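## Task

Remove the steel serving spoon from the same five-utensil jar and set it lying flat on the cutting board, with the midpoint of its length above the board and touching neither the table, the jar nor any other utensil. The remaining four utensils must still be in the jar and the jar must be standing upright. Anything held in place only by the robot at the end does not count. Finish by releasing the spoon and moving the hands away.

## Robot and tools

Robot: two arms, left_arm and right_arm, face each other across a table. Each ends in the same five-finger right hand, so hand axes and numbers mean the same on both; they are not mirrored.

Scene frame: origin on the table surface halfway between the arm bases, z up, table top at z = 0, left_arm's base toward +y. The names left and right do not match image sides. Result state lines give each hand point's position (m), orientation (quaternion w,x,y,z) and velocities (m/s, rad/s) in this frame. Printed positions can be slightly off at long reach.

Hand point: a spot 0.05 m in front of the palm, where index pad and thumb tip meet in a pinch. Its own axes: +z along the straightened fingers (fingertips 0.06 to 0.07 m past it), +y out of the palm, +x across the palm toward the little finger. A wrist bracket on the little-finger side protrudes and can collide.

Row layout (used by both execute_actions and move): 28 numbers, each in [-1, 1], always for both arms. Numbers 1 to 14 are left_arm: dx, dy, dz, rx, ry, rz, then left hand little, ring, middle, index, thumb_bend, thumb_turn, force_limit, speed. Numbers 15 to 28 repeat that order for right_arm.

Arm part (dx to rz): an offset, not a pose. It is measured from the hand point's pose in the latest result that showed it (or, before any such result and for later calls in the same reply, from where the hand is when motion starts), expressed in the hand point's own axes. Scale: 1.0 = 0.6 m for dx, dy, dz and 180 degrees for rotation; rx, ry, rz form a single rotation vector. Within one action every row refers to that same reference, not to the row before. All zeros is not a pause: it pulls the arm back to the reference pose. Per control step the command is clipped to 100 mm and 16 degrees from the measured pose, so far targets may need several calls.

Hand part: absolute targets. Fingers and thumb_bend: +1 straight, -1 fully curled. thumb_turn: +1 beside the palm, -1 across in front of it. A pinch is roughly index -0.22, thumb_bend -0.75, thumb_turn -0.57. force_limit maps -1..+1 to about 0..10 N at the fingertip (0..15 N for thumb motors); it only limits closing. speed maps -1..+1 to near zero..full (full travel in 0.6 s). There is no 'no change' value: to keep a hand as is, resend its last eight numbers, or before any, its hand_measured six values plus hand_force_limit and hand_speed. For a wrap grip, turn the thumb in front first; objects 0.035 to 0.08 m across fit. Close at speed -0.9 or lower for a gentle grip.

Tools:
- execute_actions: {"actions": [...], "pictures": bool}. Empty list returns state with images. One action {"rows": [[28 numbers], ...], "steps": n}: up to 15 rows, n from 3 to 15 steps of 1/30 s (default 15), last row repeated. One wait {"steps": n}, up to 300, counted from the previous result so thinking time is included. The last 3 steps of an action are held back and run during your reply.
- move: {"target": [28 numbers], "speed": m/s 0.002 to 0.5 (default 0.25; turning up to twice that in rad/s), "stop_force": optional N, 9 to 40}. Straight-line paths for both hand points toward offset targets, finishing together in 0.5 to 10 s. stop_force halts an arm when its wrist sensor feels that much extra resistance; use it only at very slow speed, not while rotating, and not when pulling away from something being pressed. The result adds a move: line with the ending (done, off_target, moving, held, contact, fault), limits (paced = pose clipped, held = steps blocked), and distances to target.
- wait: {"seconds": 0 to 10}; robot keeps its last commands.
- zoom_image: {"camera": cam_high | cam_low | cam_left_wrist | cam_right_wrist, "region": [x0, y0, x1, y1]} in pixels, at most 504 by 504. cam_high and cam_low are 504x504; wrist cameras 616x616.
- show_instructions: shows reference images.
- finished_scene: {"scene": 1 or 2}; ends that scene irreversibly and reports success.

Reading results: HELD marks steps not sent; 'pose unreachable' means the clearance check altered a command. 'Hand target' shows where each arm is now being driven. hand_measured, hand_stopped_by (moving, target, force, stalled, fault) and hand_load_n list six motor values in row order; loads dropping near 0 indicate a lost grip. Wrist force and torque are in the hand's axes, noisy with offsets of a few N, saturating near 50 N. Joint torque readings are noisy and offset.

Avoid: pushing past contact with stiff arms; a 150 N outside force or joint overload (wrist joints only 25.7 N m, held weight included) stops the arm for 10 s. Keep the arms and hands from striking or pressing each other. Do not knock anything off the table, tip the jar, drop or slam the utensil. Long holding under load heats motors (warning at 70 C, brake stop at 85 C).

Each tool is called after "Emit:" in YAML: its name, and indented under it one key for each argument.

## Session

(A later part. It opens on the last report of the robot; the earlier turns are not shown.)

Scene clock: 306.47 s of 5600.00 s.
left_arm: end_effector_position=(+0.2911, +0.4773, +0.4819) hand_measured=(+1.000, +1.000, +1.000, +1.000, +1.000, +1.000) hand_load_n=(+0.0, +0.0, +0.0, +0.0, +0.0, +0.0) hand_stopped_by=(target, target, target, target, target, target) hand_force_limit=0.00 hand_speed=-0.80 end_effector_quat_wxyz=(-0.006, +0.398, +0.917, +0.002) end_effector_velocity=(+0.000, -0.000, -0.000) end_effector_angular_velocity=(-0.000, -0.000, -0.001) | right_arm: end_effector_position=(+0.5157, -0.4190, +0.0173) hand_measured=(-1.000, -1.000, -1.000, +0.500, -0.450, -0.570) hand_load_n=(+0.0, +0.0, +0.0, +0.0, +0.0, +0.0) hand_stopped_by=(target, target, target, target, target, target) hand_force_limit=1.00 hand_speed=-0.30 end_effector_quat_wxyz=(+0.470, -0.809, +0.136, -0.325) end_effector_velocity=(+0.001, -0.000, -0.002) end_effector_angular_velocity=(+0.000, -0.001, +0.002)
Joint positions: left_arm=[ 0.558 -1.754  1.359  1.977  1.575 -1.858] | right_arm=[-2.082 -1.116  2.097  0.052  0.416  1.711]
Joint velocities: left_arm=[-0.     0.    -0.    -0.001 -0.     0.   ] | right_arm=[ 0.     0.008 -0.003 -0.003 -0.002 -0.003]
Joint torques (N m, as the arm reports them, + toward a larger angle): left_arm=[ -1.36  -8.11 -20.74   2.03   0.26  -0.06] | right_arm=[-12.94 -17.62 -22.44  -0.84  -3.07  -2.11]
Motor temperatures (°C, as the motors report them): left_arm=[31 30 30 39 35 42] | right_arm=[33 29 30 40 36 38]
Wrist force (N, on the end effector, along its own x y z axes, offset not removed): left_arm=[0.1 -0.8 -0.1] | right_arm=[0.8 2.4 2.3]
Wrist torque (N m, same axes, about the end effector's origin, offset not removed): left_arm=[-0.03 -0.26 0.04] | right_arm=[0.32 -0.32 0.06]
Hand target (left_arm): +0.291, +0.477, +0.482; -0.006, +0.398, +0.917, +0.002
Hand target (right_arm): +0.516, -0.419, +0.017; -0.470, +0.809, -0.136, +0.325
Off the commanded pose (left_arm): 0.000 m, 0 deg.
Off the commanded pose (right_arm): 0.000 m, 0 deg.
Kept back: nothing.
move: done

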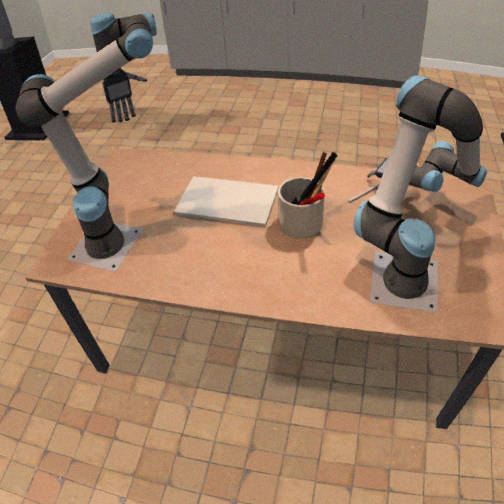

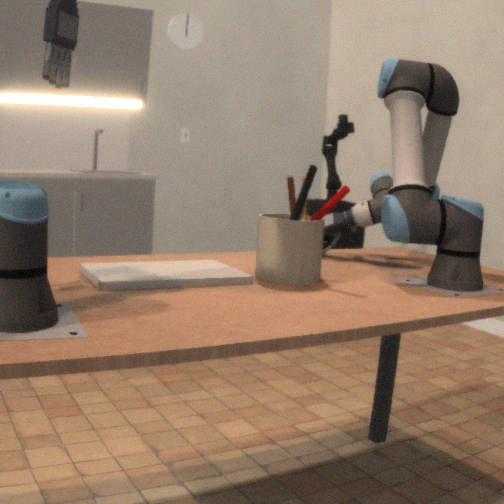

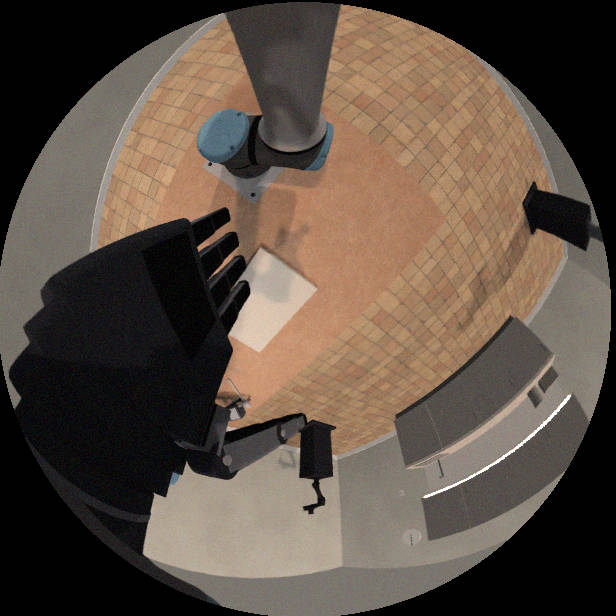

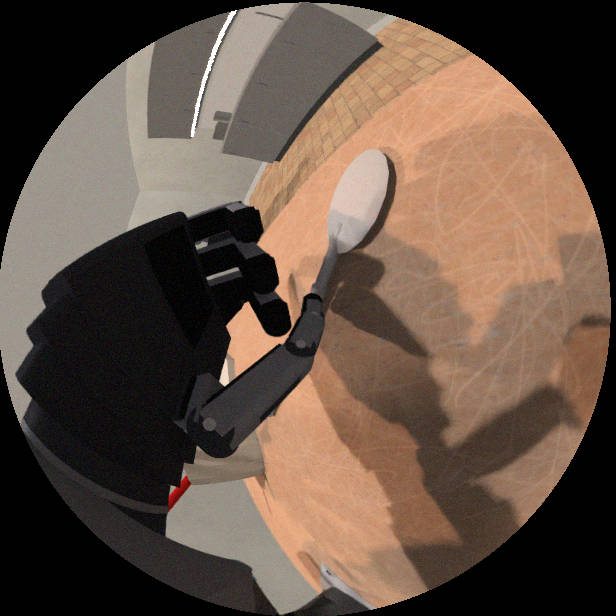

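Emit:
move:
  target: [0,0,0,0,0,0,1,1,1,1,1,1,0,-0.8, -0.004,0.009,-0.007,0,0,0,-1,-1,-1,0.5,-0.45,-0.57,1,-0.3]
  speed: 0.005
  stop_force: 9

Emit:
move:
  target: [0,0,0,0,0,0,1,1,1,1,1,1,0,-0.8, 0,0,0,0,0,0,-1,-1,-1,-0.7,-0.45,-0.57,0.5,-0.8]

Emit:
zoom_image:
  camera: "cam_right_wrist"
  region: [200,150,500,450]

Scene clock: 308.33 s of 5600.00 s.
left_arm: end_effector_position=(+0.2911, +0.4773, +0.4819) hand_measured=(+1.000, +1.000, +1.000, +1.000, +1.000, +1.000) hand_load_n=(+0.0, +0.0, +0.0, +0.0, +0.0, +0.0) hand_stopped_by=(target, target, target, target, target, target) hand_force_limit=0.00 hand_speed=-0.80 end_effector_quat_wxyz=(-0.006, +0.398, +0.917, +0.002) end_effector_velocity=(+0.000, -0.000, -0.000) end_effector_angular_velocity=(+0.001, -0.000, -0.000) | right_arm: end_effector_position=(+0.5117, -0.4232, +0.0133) hand_measured=(-1.000, -1.000, -1.000, +0.500, -0.450, -0.570) hand_load_n=(+0.0, +0.0, +0.0, +0.0, +0.0, +0.0) hand_stopped_by=(target, target, target, target, target, target) hand_force_limit=1.00 hand_speed=-0.30 end_effector_quat_wxyz=(+0.470, -0.809, +0.136, -0.325) end_effector_velocity=(-0.001, -0.001, -0.001) end_effector_angular_velocity=(-0.001, +0.001, -0.000)
Joint positions: left_arm=[ 0.558 -1.754  1.359  1.977  1.575 -1.858] | right_arm=[-2.1   -1.103  2.104  0.067  0.407  1.672]
Joint velocities: left_arm=[-0.     0.001 -0.    -0.    -0.    -0.   ] | right_arm=[-0.004  0.003  0.001  0.004 -0.001 -0.009]
Joint torques (N m, as the arm reports them, + toward a larger angle): left_arm=[ -1.48  -8.07 -20.82   2.05   0.21  -0.05] | right_arm=[-13.13 -20.31  -0.48   4.58  -2.5   -1.45]
Motor temperatures (°C, as the motors report them): left_arm=[31 30 30 39 35 42] | right_arm=[33 29 30 40 36 38]
Wrist force (N, on the end effector, along its own x y z axes, offset not removed): left_arm=[-0.4 -1.1 0.3] | right_arm=[1.1 2.0 1.2]
Wrist torque (N m, same axes, about the end effector's origin, offset not removed): left_arm=[-0.19 -0.18 0.05] | right_arm=[0.39 -0.35 0.07]
Hand target (left_arm): +0.291, +0.477, +0.482; -0.006, +0.398, +0.917, +0.002
Hand target (right_arm): +0.512, -0.423, +0.013; -0.470, +0.809, -0.136, +0.325
Off the commanded pose (left_arm): 0.000 m, 0 deg.
Off the commanded pose (right_arm): 0.000 m, 0 deg.
Kept back: nothing.
move: done

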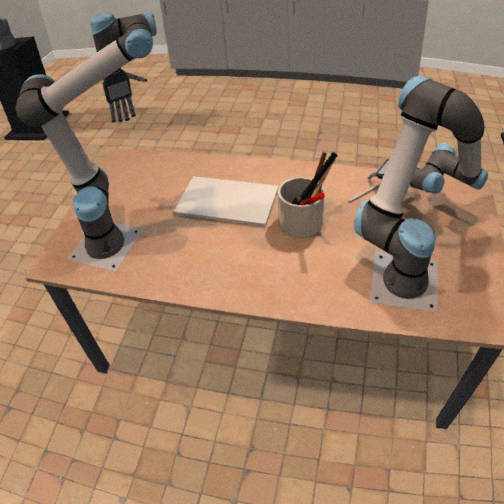

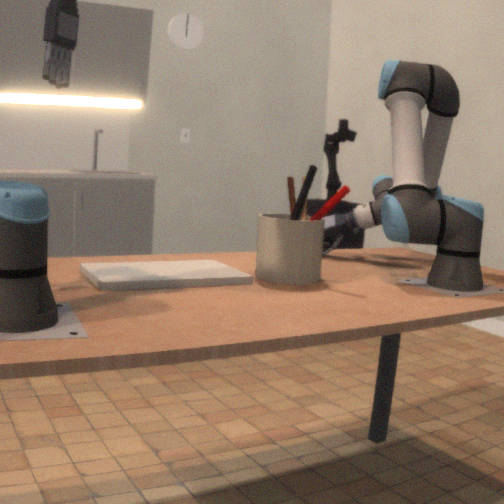

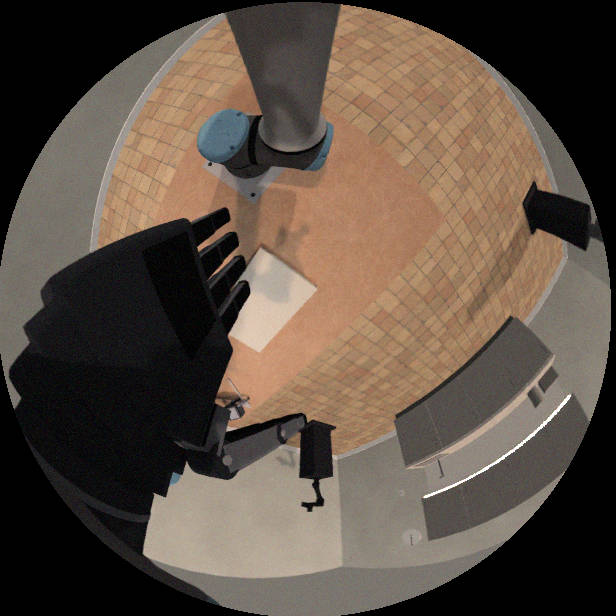

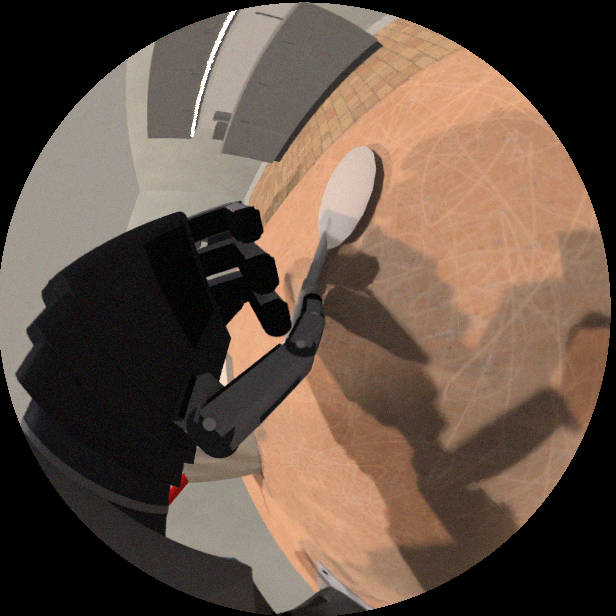

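Scene clock: 310.50 s of 5600.00 s.
left_arm: end_effector_position=(+0.2911, +0.4773, +0.4819) hand_measured=(+1.000, +1.000, +1.000, +1.000, +1.000, +1.000) hand_load_n=(+0.0, +0.0, +0.0, +0.0, +0.0, +0.0) hand_stopped_by=(target, target, target, target, target, target) hand_force_limit=0.00 hand_speed=-0.80 end_effector_quat_wxyz=(-0.006, +0.398, +0.917, +0.002) end_effector_velocity=(+0.000, +0.001, +0.000) end_effector_angular_velocity=(-0.002, -0.002, +0.001) | right_arm: end_effector_position=(+0.5117, -0.4232, +0.0133) hand_measured=(-1.000, -1.000, -1.000, -0.128, -0.450, -0.570) hand_load_n=(+0.0, +0.0, +0.0, +9.0, +1.5, -0.5) hand_stopped_by=(target, target, target, force, target, target) hand_force_limit=0.50 hand_speed=-0.80 end_effector_quat_wxyz=(+0.470, -0.809, +0.136, -0.325) end_effector_velocity=(+0.000, -0.001, +0.000) end_effector_angular_velocity=(+0.003, +0.001, -0.002)
Joint positions: left_arm=[ 0.558 -1.754  1.359  1.977  1.575 -1.858] | right_arm=[-2.1   -1.103  2.104  0.067  0.407  1.672]
Joint velocities: left_arm=[ 0.    -0.002 -0.    -0.    -0.001 -0.   ] | right_arm=[-0.002 -0.    -0.    -0.    -0.001  0.003]
Joint torques (N m, as the arm reports them, + toward a larger angle): left_arm=[ -1.69  -8.03 -20.72   2.1    0.25  -0.05] | right_arm=[ 11.49 -28.51 -17.91  -0.49   1.14   2.05]
Motor temperatures (°C, as the motors report them): left_arm=[31 30 30 39 35 42] | right_arm=[33 29 30 40 36 38]
Wrist force (N, on the end effector, along its own x y z axes, offset not removed): left_arm=[-0.9 -0.5 1.7] | right_arm=[4.9 -6.0 1.8]
Wrist torque (N m, same axes, about the end effector's origin, offset not removed): left_arm=[-0.05 -0.16 0.04] | right_arm=[0.17 -0.48 0.31]
Hand target (left_arm): +0.291, +0.477, +0.482; -0.006, +0.398, +0.917, +0.002
Hand target (right_arm): +0.512, -0.423, +0.013; -0.470, +0.809, -0.136, +0.325
Off the commanded pose (left_arm): 0.000 m, 0 deg.
Off the commanded pose (right_arm): 0.000 m, 0 deg.
Kept back: nothing.
move: done

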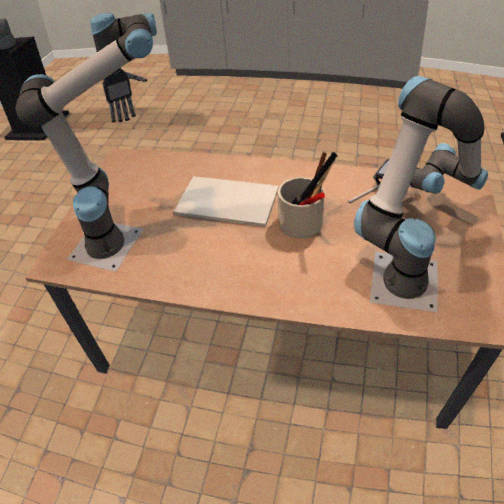

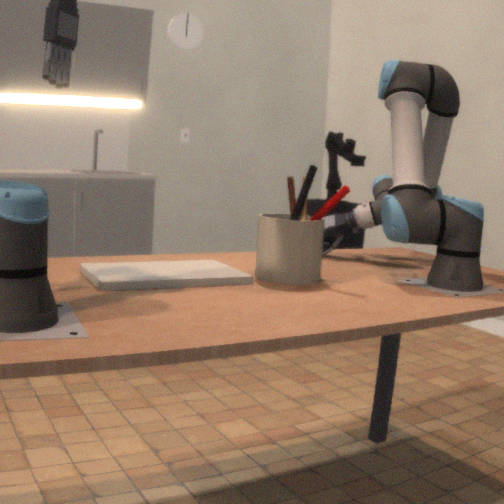

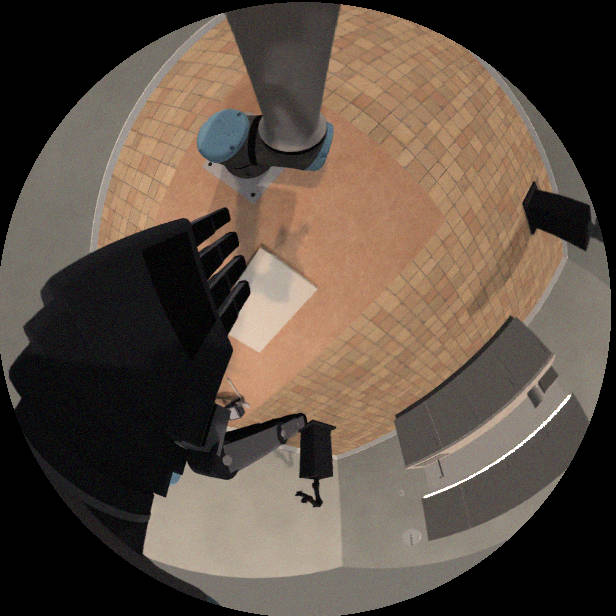

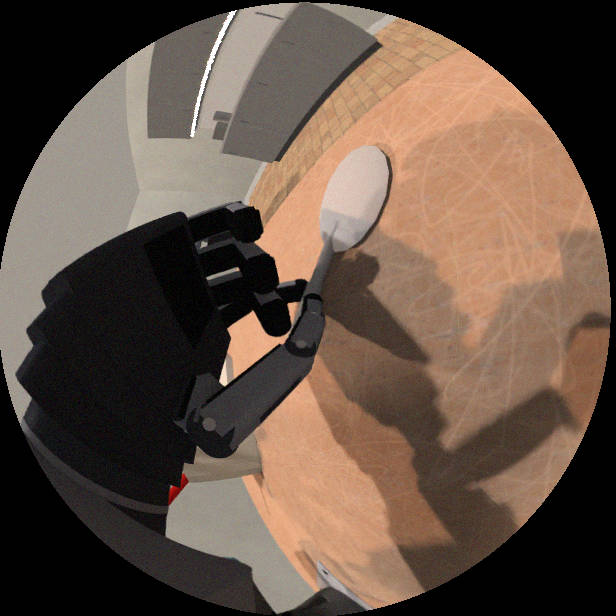

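Region (200, 150, 500, 450) of cam_right_wrist's 616x616 image, scaled by 1.680, with more detail than that image has.

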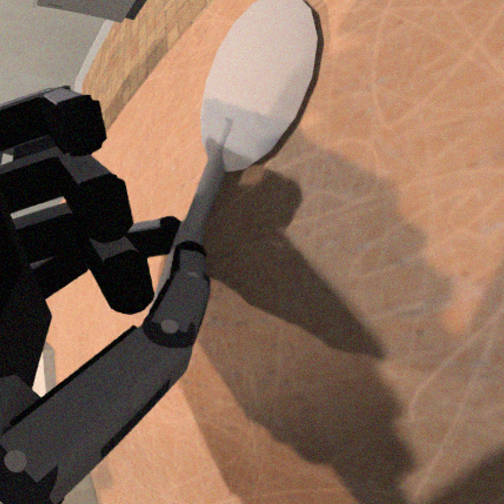

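Emit:
move:
  target: [0,0,0,0,0,0,1,1,1,1,1,1,0,-0.8, 0,0,0,0,0,0,-1,-1,-1,-0.7,-0.9,-0.57,1,-0.8]

Emit:
move:
  target: [0,0,0,0,0,0,1,1,1,1,1,1,0,-0.8, 0.033,-0.071,-0.028,0,0,0,-1,-1,-1,-0.7,-0.9,-0.57,1,-0.8]
  speed: 0.012

Scene clock: 312.17 s of 5600.00 s.
left_arm: end_effector_position=(+0.2911, +0.4773, +0.4819) hand_measured=(+1.000, +1.000, +1.000, +1.000, +1.000, +1.000) hand_load_n=(+0.0, +0.0, +0.0, +0.0, +0.0, +0.0) hand_stopped_by=(target, target, target, target, target, target) hand_force_limit=0.00 hand_speed=-0.80 end_effector_quat_wxyz=(-0.006, +0.398, +0.917, +0.002) end_effector_velocity=(+0.000, +0.000, -0.000) end_effector_angular_velocity=(+0.001, +0.001, +0.001) | right_arm: end_effector_position=(+0.5117, -0.4232, +0.0133) hand_measured=(-1.000, -1.000, -1.000, -0.128, -0.662, -0.570) hand_load_n=(+0.0, +0.0, +0.0, +20.0, +14.5, -4.0) hand_stopped_by=(target, target, target, force, force, target) hand_force_limit=1.00 hand_speed=-0.80 end_effector_quat_wxyz=(+0.470, -0.809, +0.136, -0.325) end_effector_velocity=(-0.000, -0.000, -0.000) end_effector_angular_velocity=(-0.001, +0.000, -0.000)
Joint positions: left_arm=[ 0.558 -1.754  1.359  1.977  1.575 -1.858] | right_arm=[-2.1   -1.103  2.104  0.067  0.407  1.672]
Joint velocities: left_arm=[ 0.002  0.001  0.001 -0.     0.     0.   ] | right_arm=[ 0.    -0.     0.     0.     0.001  0.   ]
Joint torques (N m, as the arm reports them, + toward a larger angle): left_arm=[ -1.19  -7.78 -20.91   2.08   0.13  -0.03] | right_arm=[ 11.55 -25.48 -17.46  -0.76   1.17   1.88]
Motor temperatures (°C, as the motors report them): left_arm=[31 30 30 39 35 42] | right_arm=[33 29 30 40 36 38]
Wrist force (N, on the end effector, along its own x y z axes, offset not removed): left_arm=[-0.4 0.0 0.5] | right_arm=[7.0 -8.2 -6.2]
Wrist torque (N m, same axes, about the end effector's origin, offset not removed): left_arm=[-0.01 -0.19 0.09] | right_arm=[0.47 -0.29 0.09]
Hand target (left_arm): +0.291, +0.477, +0.482; -0.006, +0.398, +0.917, +0.002
Hand target (right_arm): +0.512, -0.423, +0.013; -0.470, +0.809, -0.136, +0.325
Off the commanded pose (left_arm): 0.000 m, 0 deg.
Off the commanded pose (right_arm): 0.000 m, 0 deg.
Kept back: nothing.
move: done

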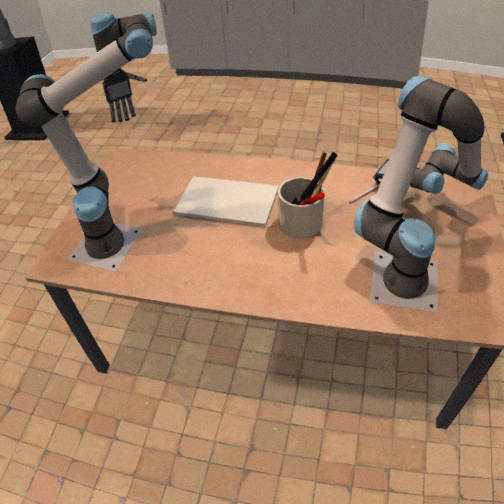

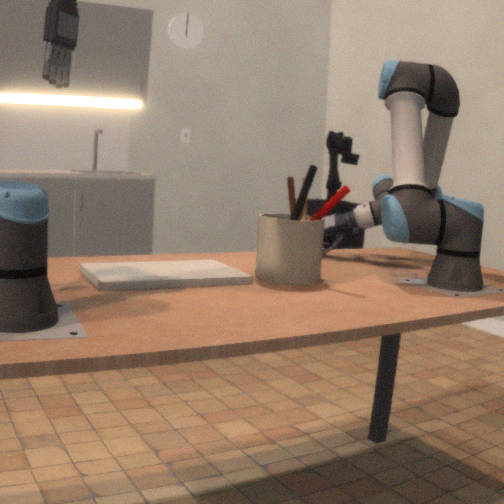

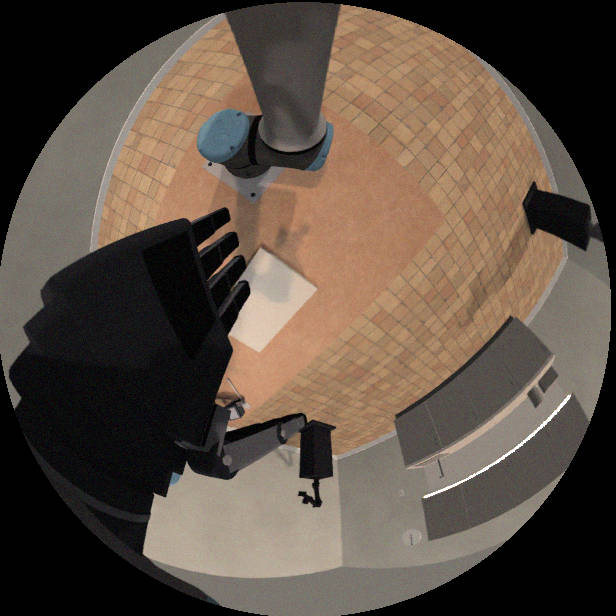

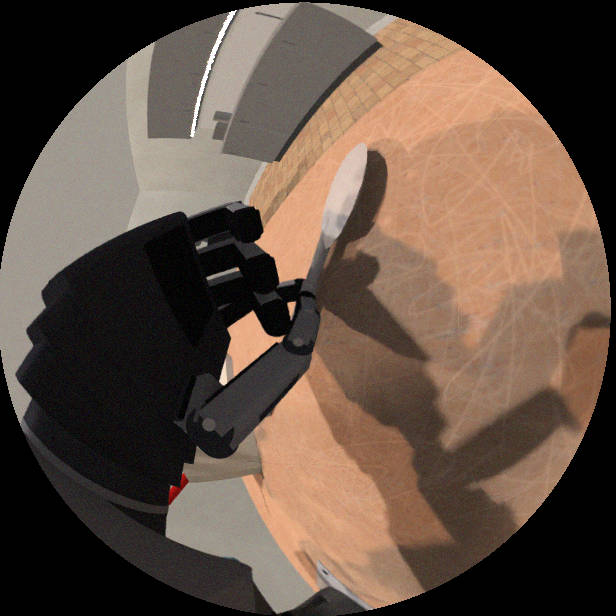

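Scene clock: 316.57 s of 5600.00 s.
left_arm: end_effector_position=(+0.2911, +0.4773, +0.4819) hand_measured=(+1.000, +1.000, +1.000, +1.000, +1.000, +1.000) hand_load_n=(+0.0, +0.0, +0.0, +0.0, +0.0, +0.0) hand_stopped_by=(target, target, target, target, target, target) hand_force_limit=0.00 hand_speed=-0.80 end_effector_quat_wxyz=(-0.006, +0.398, +0.917, +0.002) end_effector_velocity=(+0.000, -0.000, -0.000) end_effector_angular_velocity=(-0.002, -0.000, -0.000) | right_arm: end_effector_position=(+0.5119, -0.4228, +0.0628) hand_measured=(-1.000, -1.000, -1.000, -0.122, -0.662, -0.570) hand_load_n=(+0.0, +0.0, +0.0, +20.5, +8.0, -4.0) hand_stopped_by=(target, target, target, force, force, target) hand_force_limit=1.00 hand_speed=-0.80 end_effector_quat_wxyz=(+0.470, -0.809, +0.136, -0.325) end_effector_velocity=(-0.000, -0.000, +0.003) end_effector_angular_velocity=(+0.001, +0.001, -0.001)
Joint positions: left_arm=[ 0.558 -1.754  1.359  1.977  1.575 -1.858] | right_arm=[-2.099 -1.212  2.079  0.197  0.408  1.675]
Joint velocities: left_arm=[ 0.    -0.     0.    -0.002  0.001  0.001] | right_arm=[-0.001 -0.005 -0.002  0.008 -0.001  0.   ]
Joint torques (N m, as the arm reports them, + toward a larger angle): left_arm=[ -1.63  -8.03 -21.07   2.12   0.17   0.08] | right_arm=[ 14.46 -36.03 -22.9    4.52   0.4    2.35]
Motor temperatures (°C, as the motors report them): left_arm=[31 30 30 39 35 42] | right_arm=[33 29 30 40 36 38]
Wrist force (N, on the end effector, along its own x y z axes, offset not removed): left_arm=[0.3 -2.4 0.1] | right_arm=[0.7 3.8 3.9]
Wrist torque (N m, same axes, about the end effector's origin, offset not removed): left_arm=[-0.32 -0.30 0.06] | right_arm=[0.35 -0.52 0.04]
Hand target (left_arm): +0.291, +0.477, +0.482; -0.006, +0.398, +0.917, +0.002
Hand target (right_arm): +0.512, -0.423, +0.063; -0.470, +0.809, -0.136, +0.325
Off the commanded pose (left_arm): 0.000 m, 0 deg.
Off the commanded pose (right_arm): 0.000 m, 0 deg.
Kept back: nothing.
move: done

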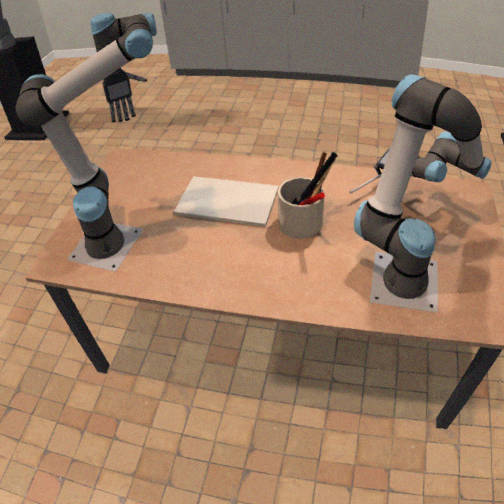

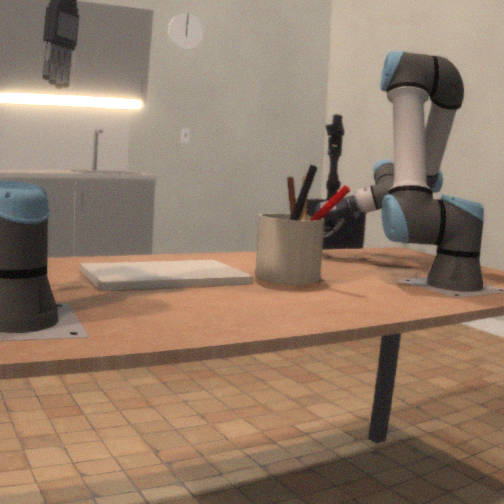

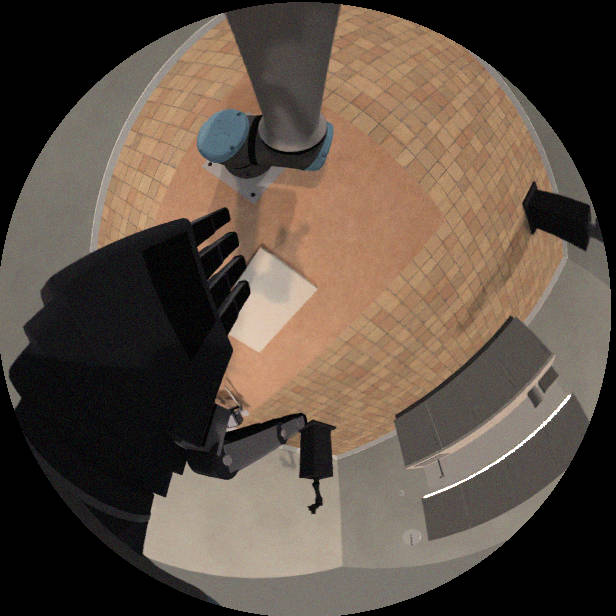

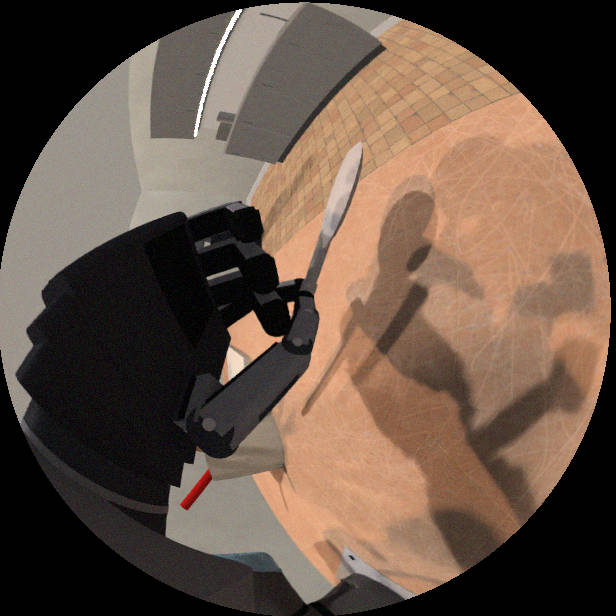

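Emit:
move:
  target: [0,0,0,0,0,0,1,1,1,1,1,1,0,-0.8, 0.185,-0.397,-0.16,0,0,0,-1,-1,-1,-0.7,-0.95,-0.57,1,-0.8]
  speed: 0.05

Scene clock: 322.83 s of 5600.00 s.
left_arm: end_effector_position=(+0.2911, +0.4773, +0.4819) hand_measured=(+1.000, +1.000, +1.000, +1.000, +1.000, +1.000) hand_load_n=(+0.0, +0.0, +0.0, +0.0, +0.0, +0.0) hand_stopped_by=(target, target, target, target, target, target) hand_force_limit=0.00 hand_speed=-0.80 end_effector_quat_wxyz=(-0.006, +0.398, +0.917, +0.002) end_effector_velocity=(-0.000, -0.001, -0.000) end_effector_angular_velocity=(-0.001, +0.001, -0.001) | right_arm: end_effector_position=(+0.5119, -0.4217, +0.3421) hand_measured=(-1.000, -1.000, -1.000, -0.106, -0.948, -0.570) hand_load_n=(+0.0, +0.0, +0.0, +19.0, +0.5, -5.0) hand_stopped_by=(target, target, target, force, target, target) hand_force_limit=1.00 hand_speed=-0.80 end_effector_quat_wxyz=(+0.470, -0.809, +0.136, -0.325) end_effector_velocity=(+0.000, -0.000, +0.003) end_effector_angular_velocity=(-0.001, -0.000, +0.001)
Joint positions: left_arm=[ 0.558 -1.754  1.359  1.977  1.575 -1.858] | right_arm=[-2.096 -1.54   1.658  0.941  0.409  1.682]
Joint velocities: left_arm=[-0.001  0.     0.    -0.     0.001  0.   ] | right_arm=[-0.     0.001 -0.008  0.01  -0.    -0.004]
Joint torques (N m, as the arm reports them, + toward a larger angle): left_arm=[ -1.35  -8.06 -20.7    2.03   0.23  -0.03] | right_arm=[ 12.02 -29.15 -29.44   5.04   0.26  -2.21]
Motor temperatures (°C, as the motors report them): left_arm=[31 30 30 39 35 42] | right_arm=[33 29 30 40 36 38]
Wrist force (N, on the end effector, along its own x y z axes, offset not removed): left_arm=[-0.6 -0.9 1.2] | right_arm=[-1.1 3.3 3.3]
Wrist torque (N m, same axes, about the end effector's origin, offset not removed): left_arm=[-0.16 -0.24 -0.01] | right_arm=[0.29 -0.14 -0.05]
Hand target (left_arm): +0.291, +0.477, +0.482; -0.006, +0.398, +0.917, +0.002
Hand target (right_arm): +0.512, -0.422, +0.342; -0.470, +0.809, -0.136, +0.325
Off the commanded pose (left_arm): 0.000 m, 0 deg.
Off the commanded pose (right_arm): 0.001 m, 0 deg.
Kept back: nothing.
move: done

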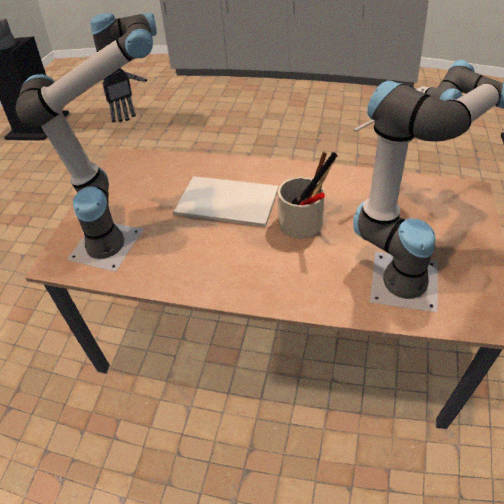

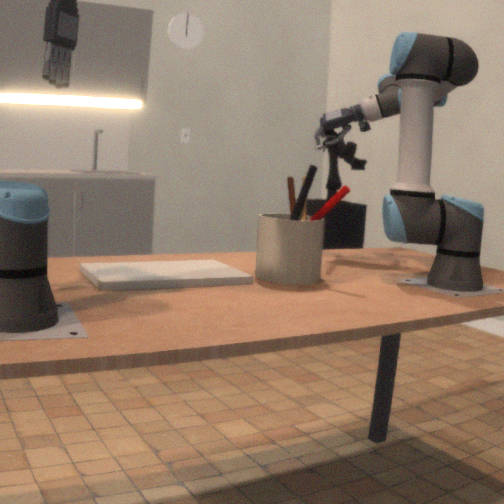

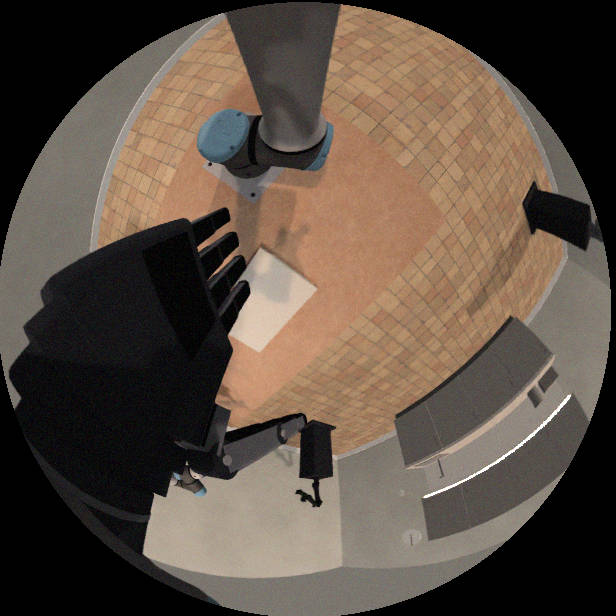

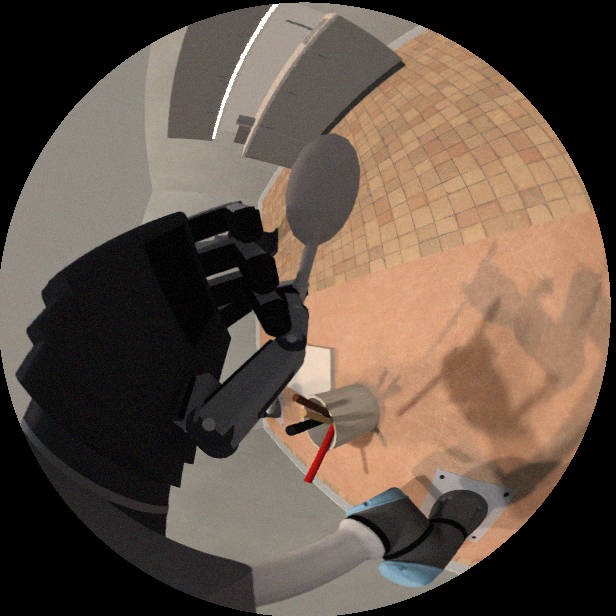

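Emit:
move:
  target: [0,0,0,0,0,0,1,1,1,1,1,1,0,-0.8, -0.711,-0.447,0.287,-0.088,0.189,0.076,-1,-1,-1,-0.7,-0.95,-0.57,1,-0.8]
  speed: 0.07

Scene clock: 331.20 s of 5600.00 s.
left_arm: end_effector_position=(+0.2911, +0.4773, +0.4819) hand_measured=(+1.000, +1.000, +1.000, +1.000, +1.000, +1.000) hand_load_n=(+0.0, +0.0, +0.0, +0.0, +0.0, +0.0) hand_stopped_by=(target, target, target, target, target, target) hand_force_limit=0.00 hand_speed=-0.80 end_effector_quat_wxyz=(-0.006, +0.398, +0.917, +0.002) end_effector_velocity=(-0.000, -0.001, -0.000) end_effector_angular_velocity=(-0.000, +0.001, -0.001) | right_arm: end_effector_position=(+0.2805, +0.0572, +0.3407) hand_measured=(-1.000, -1.000, -1.000, -0.106, -0.948, -0.570) hand_load_n=(+0.0, +0.0, +0.0, +19.0, +0.5, -5.0) hand_stopped_by=(target, target, target, force, target, target) hand_force_limit=1.00 hand_speed=-0.80 end_effector_quat_wxyz=(+0.332, -0.713, +0.403, -0.468) end_effector_velocity=(-0.000, +0.002, +0.000) end_effector_angular_velocity=(-0.002, +0.004, -0.010)
Joint positions: left_arm=[ 0.558 -1.754  1.359  1.977  1.575 -1.858] | right_arm=[-0.281 -1.045  0.958  0.812  2.602  3.353]
Joint velocities: left_arm=[-0.001  0.001  0.    -0.001  0.001  0.   ] | right_arm=[ 0.003  0.019 -0.029  0.032  0.007  0.022]
Joint torques (N m, as the arm reports them, + toward a larger angle): left_arm=[ -0.76  -8.27 -20.84   2.03   0.14   0.07] | right_arm=[ 14.85 -31.41 -31.67   3.66   2.87   2.55]
Motor temperatures (°C, as the motors report them): left_arm=[31 30 30 39 35 42] | right_arm=[33 29 30 40 36 38]
Wrist force (N, on the end effector, along its own x y z axes, offset not removed): left_arm=[0.1 -1.7 0.7] | right_arm=[0.8 3.3 2.3]
Wrist torque (N m, same axes, about the end effector's origin, offset not removed): left_arm=[-0.25 -0.25 0.05] | right_arm=[0.23 -0.33 0.10]
Hand target (left_arm): +0.291, +0.477, +0.482; -0.006, +0.398, +0.917, +0.002
Hand target (right_arm): +0.280, +0.058, +0.341; -0.332, +0.713, -0.403, +0.468
Off the commanded pose (left_arm): 0.000 m, 0 deg.
Off the commanded pose (right_arm): 0.001 m, 0 deg.
Kept back: nothing.
move: done

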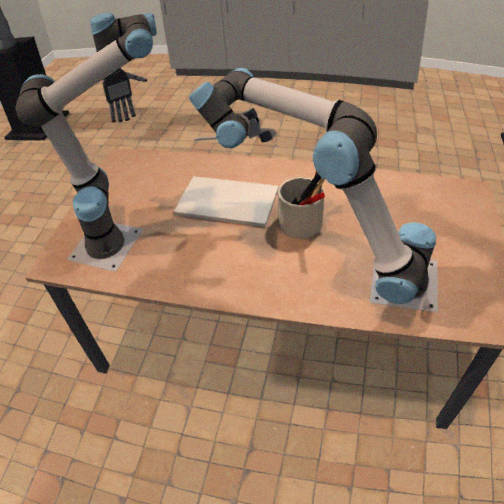

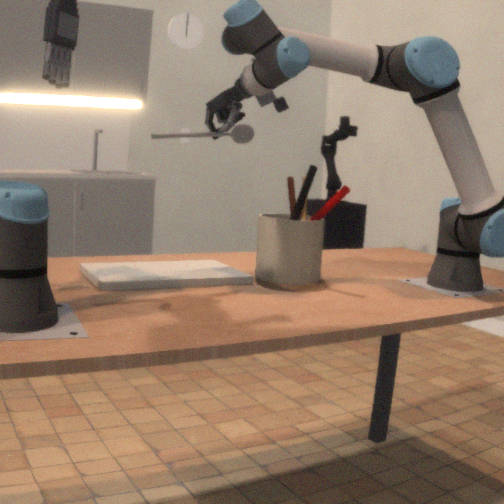

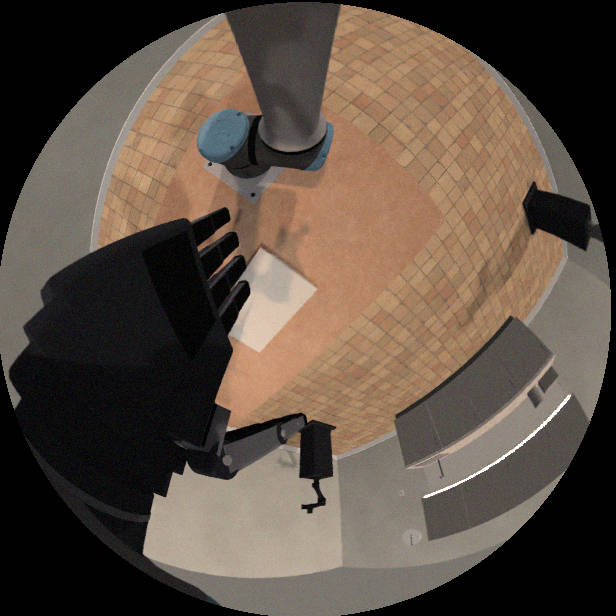

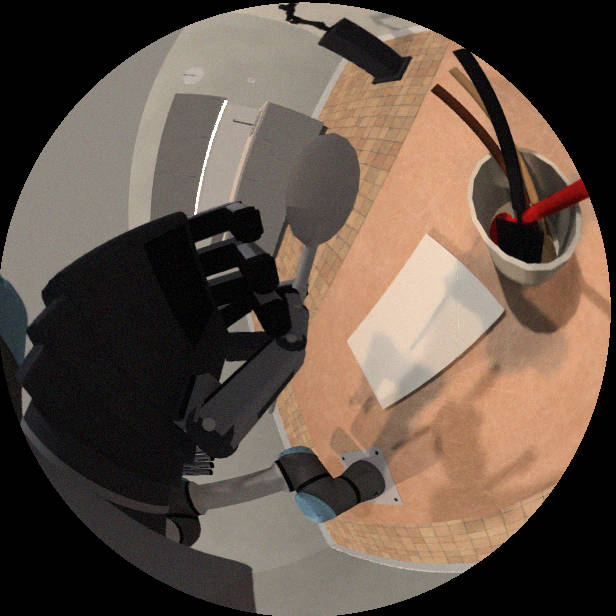

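Emit:
move:
  target: [0,0,0,0,0,0,1,1,1,1,1,1,0,-0.8, -0.146,0.312,0.125,0,0,0,-1,-1,-1,-0.7,-0.95,-0.57,1,-0.8]
  speed: 0.06
  stop_force: 10

Scene clock: 335.57 s of 5600.00 s.
left_arm: end_effector_position=(+0.2911, +0.4773, +0.4819) hand_measured=(+1.000, +1.000, +1.000, +1.000, +1.000, +1.000) hand_load_n=(+0.0, +0.0, +0.0, +0.0, +0.0, +0.0) hand_stopped_by=(target, target, target, target, target, target) hand_force_limit=0.00 hand_speed=-0.80 end_effector_quat_wxyz=(-0.006, +0.398, +0.917, +0.002) end_effector_velocity=(+0.000, -0.000, -0.000) end_effector_angular_velocity=(-0.000, -0.000, +0.001) | right_arm: end_effector_position=(+0.2803, +0.0566, +0.1213) hand_measured=(-1.000, -1.000, -1.000, -0.106, -0.948, -0.570) hand_load_n=(+0.0, +0.0, +0.0, +19.0, +0.5, -5.0) hand_stopped_by=(target, target, target, force, target, target) hand_force_limit=1.00 hand_speed=-0.80 end_effector_quat_wxyz=(+0.332, -0.713, +0.403, -0.468) end_effector_velocity=(-0.000, +0.001, -0.003) end_effector_angular_velocity=(+0.001, +0.001, +0.002)
Joint positions: left_arm=[ 0.558 -1.754  1.359  1.977  1.575 -1.858] | right_arm=[-0.281 -0.951  1.382  0.295  2.602  3.353]
Joint velocities: left_arm=[-0.     0.     0.    -0.001 -0.    -0.001] | right_arm=[ 0.001  0.003  0.004 -0.007 -0.002 -0.   ]
Joint torques (N m, as the arm reports them, + toward a larger angle): left_arm=[ -1.28  -8.09 -21.21   2.05   0.22   0.13] | right_arm=[-13.33 -31.26  -9.9   -1.69  -0.51  -2.39]
Motor temperatures (°C, as the motors report them): left_arm=[31 30 30 39 35 42] | right_arm=[33 29 30 40 36 38]
Wrist force (N, on the end effector, along its own x y z axes, offset not removed): left_arm=[-0.4 -1.8 0.5] | right_arm=[0.9 3.4 3.7]
Wrist torque (N m, same axes, about the end effector's origin, offset not removed): left_arm=[-0.33 -0.21 -0.01] | right_arm=[0.32 -0.40 0.16]
Hand target (left_arm): +0.291, +0.477, +0.482; -0.006, +0.398, +0.917, +0.002
Hand target (right_arm): +0.280, +0.057, +0.121; -0.332, +0.713, -0.403, +0.468
Off the commanded pose (left_arm): 0.000 m, 0 deg.
Off the commanded pose (right_arm): 0.001 m, 0 deg.
Kept back: nothing.
move: done

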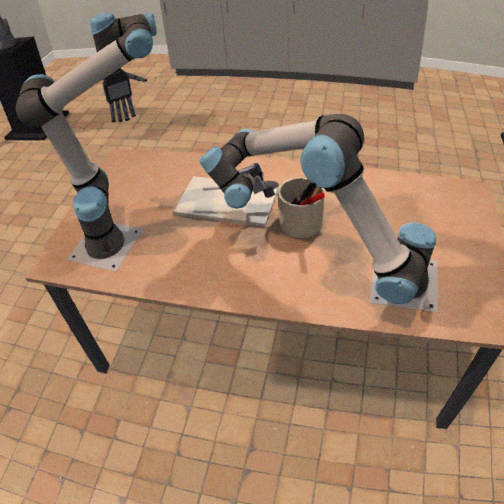

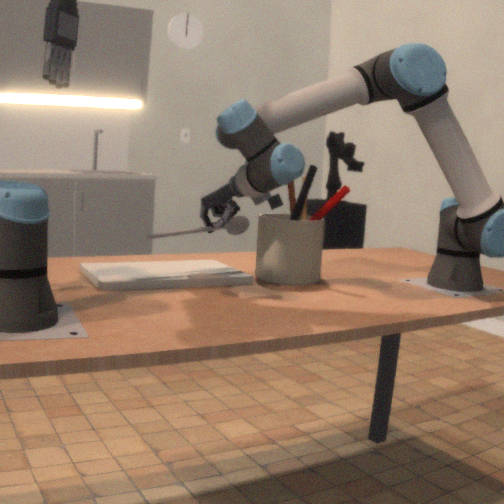

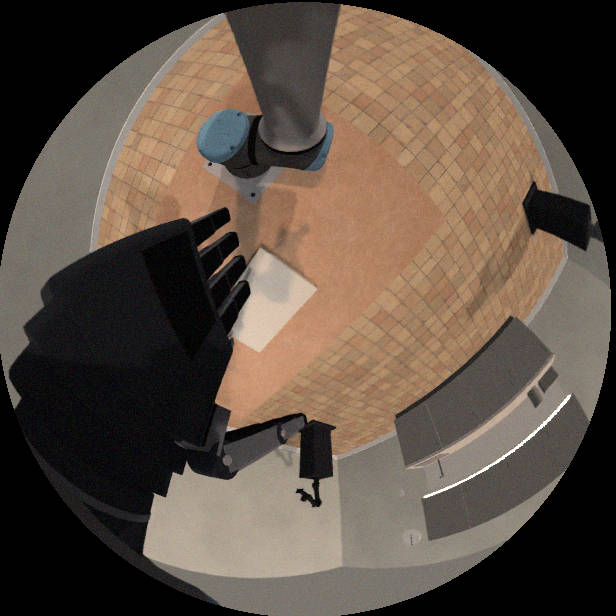

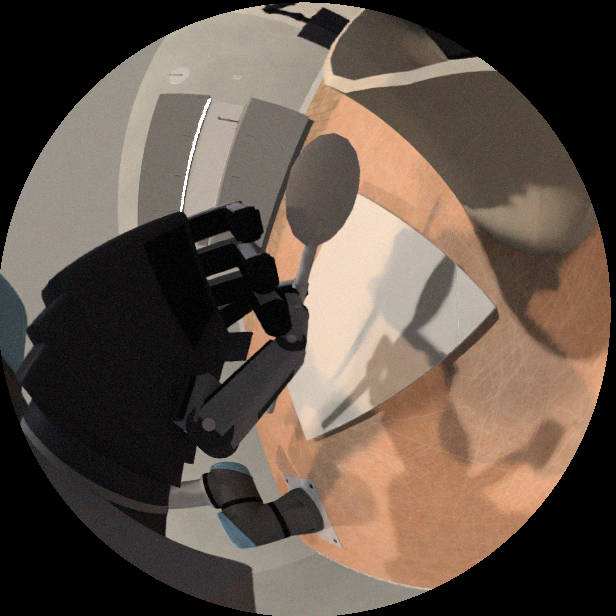

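Emit:
move:
  target: [0,0,0,0,0,0,1,1,1,1,1,1,0,-0.8, -0.108,0.058,-0.027,0,0,0,-1,-1,-1,-0.7,-0.95,-0.57,1,-0.8]
  speed: 0.03
  stop_force: 10

Emit:
zoom_image:
  camera: "cam_high"
  region: [150,130,350,260]

Scene clock: 338.70 s of 5600.00 s.
left_arm: end_effector_position=(+0.2911, +0.4773, +0.4819) hand_measured=(+1.000, +1.000, +1.000, +1.000, +1.000, +1.000) hand_load_n=(+0.0, +0.0, +0.0, +0.0, +0.0, +0.0) hand_stopped_by=(target, target, target, target, target, target) hand_force_limit=0.00 hand_speed=-0.80 end_effector_quat_wxyz=(-0.006, +0.398, +0.917, +0.002) end_effector_velocity=(+0.000, -0.001, -0.000) end_effector_angular_velocity=(-0.003, -0.001, -0.002) | right_arm: end_effector_position=(+0.2407, +0.0963, +0.0715) hand_measured=(-1.000, -1.000, -1.000, -0.106, -0.948, -0.570) hand_load_n=(+0.0, +0.0, +0.0, +19.0, +0.5, -5.0) hand_stopped_by=(target, target, target, force, target, target) hand_force_limit=1.00 hand_speed=-0.80 end_effector_quat_wxyz=(+0.333, -0.713, +0.403, -0.468) end_effector_velocity=(-0.001, +0.001, -0.002) end_effector_angular_velocity=(-0.001, +0.000, -0.000)
Joint positions: left_arm=[ 0.558 -1.754  1.359  1.977  1.575 -1.858] | right_arm=[-0.193 -0.787  1.254  0.37   2.664  3.48 ]
Joint velocities: left_arm=[ 0.001  0.    -0.    -0.002  0.001  0.003] | right_arm=[ 0.003  0.006 -0.006  0.005  0.002  0.005]
Joint torques (N m, as the arm reports them, + toward a larger angle): left_arm=[ -0.93  -7.78 -20.84   2.01   0.25   0.08] | right_arm=[ 12.9  -36.62 -26.56   3.9    3.91   2.55]
Motor temperatures (°C, as the motors report them): left_arm=[31 30 30 39 35 42] | right_arm=[33 29 30 40 36 38]
Wrist force (N, on the end effector, along its own x y z axes, offset not removed): left_arm=[1.4 -0.4 0.8] | right_arm=[0.8 3.3 2.9]
Wrist torque (N m, same axes, about the end effector's origin, offset not removed): left_arm=[-0.07 -0.45 0.18] | right_arm=[0.33 -0.49 0.19]
Hand target (left_arm): +0.291, +0.477, +0.482; -0.006, +0.398, +0.917, +0.002
Hand target (right_arm): +0.241, +0.096, +0.071; -0.333, +0.713, -0.403, +0.468
Off the commanded pose (left_arm): 0.000 m, 0 deg.
Off the commanded pose (right_arm): 0.000 m, 0 deg.
Kept back: nothing.
move: done

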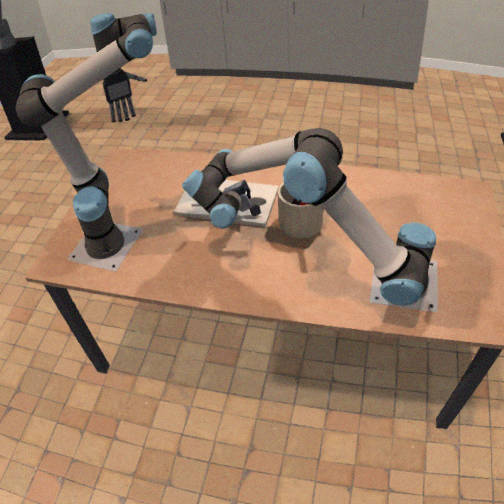

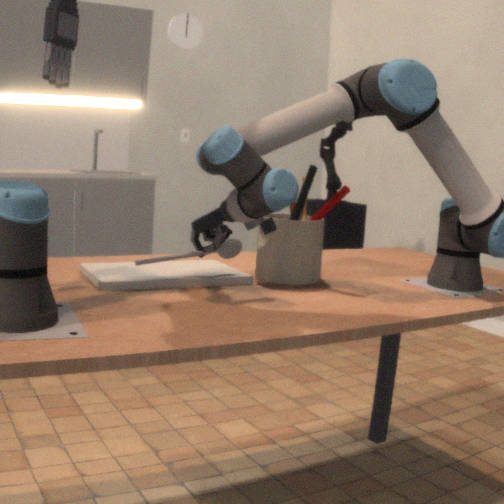

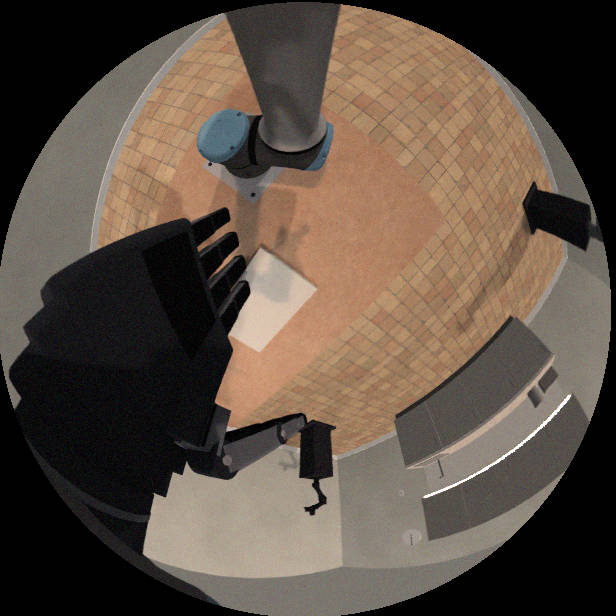

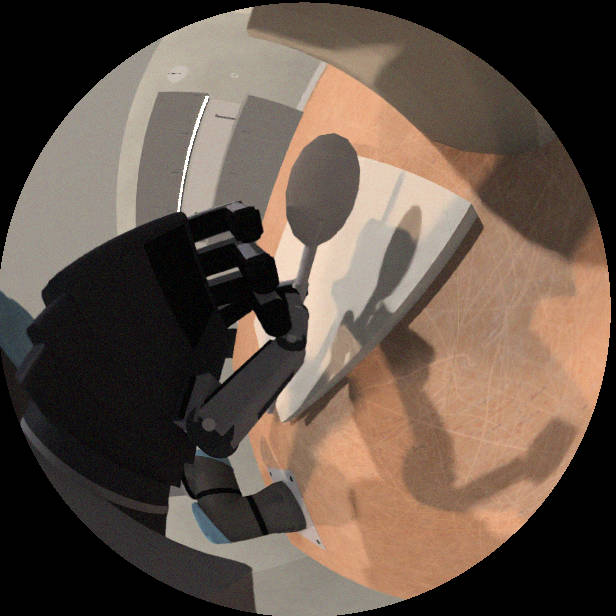

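Region (150, 130, 350, 260) of cam_high's 504x504 image, scaled by 2.520, with more detail than that image has; it fills the top 328 rows of this view, and the rest is white.

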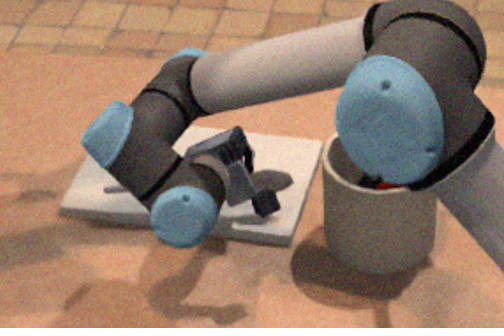

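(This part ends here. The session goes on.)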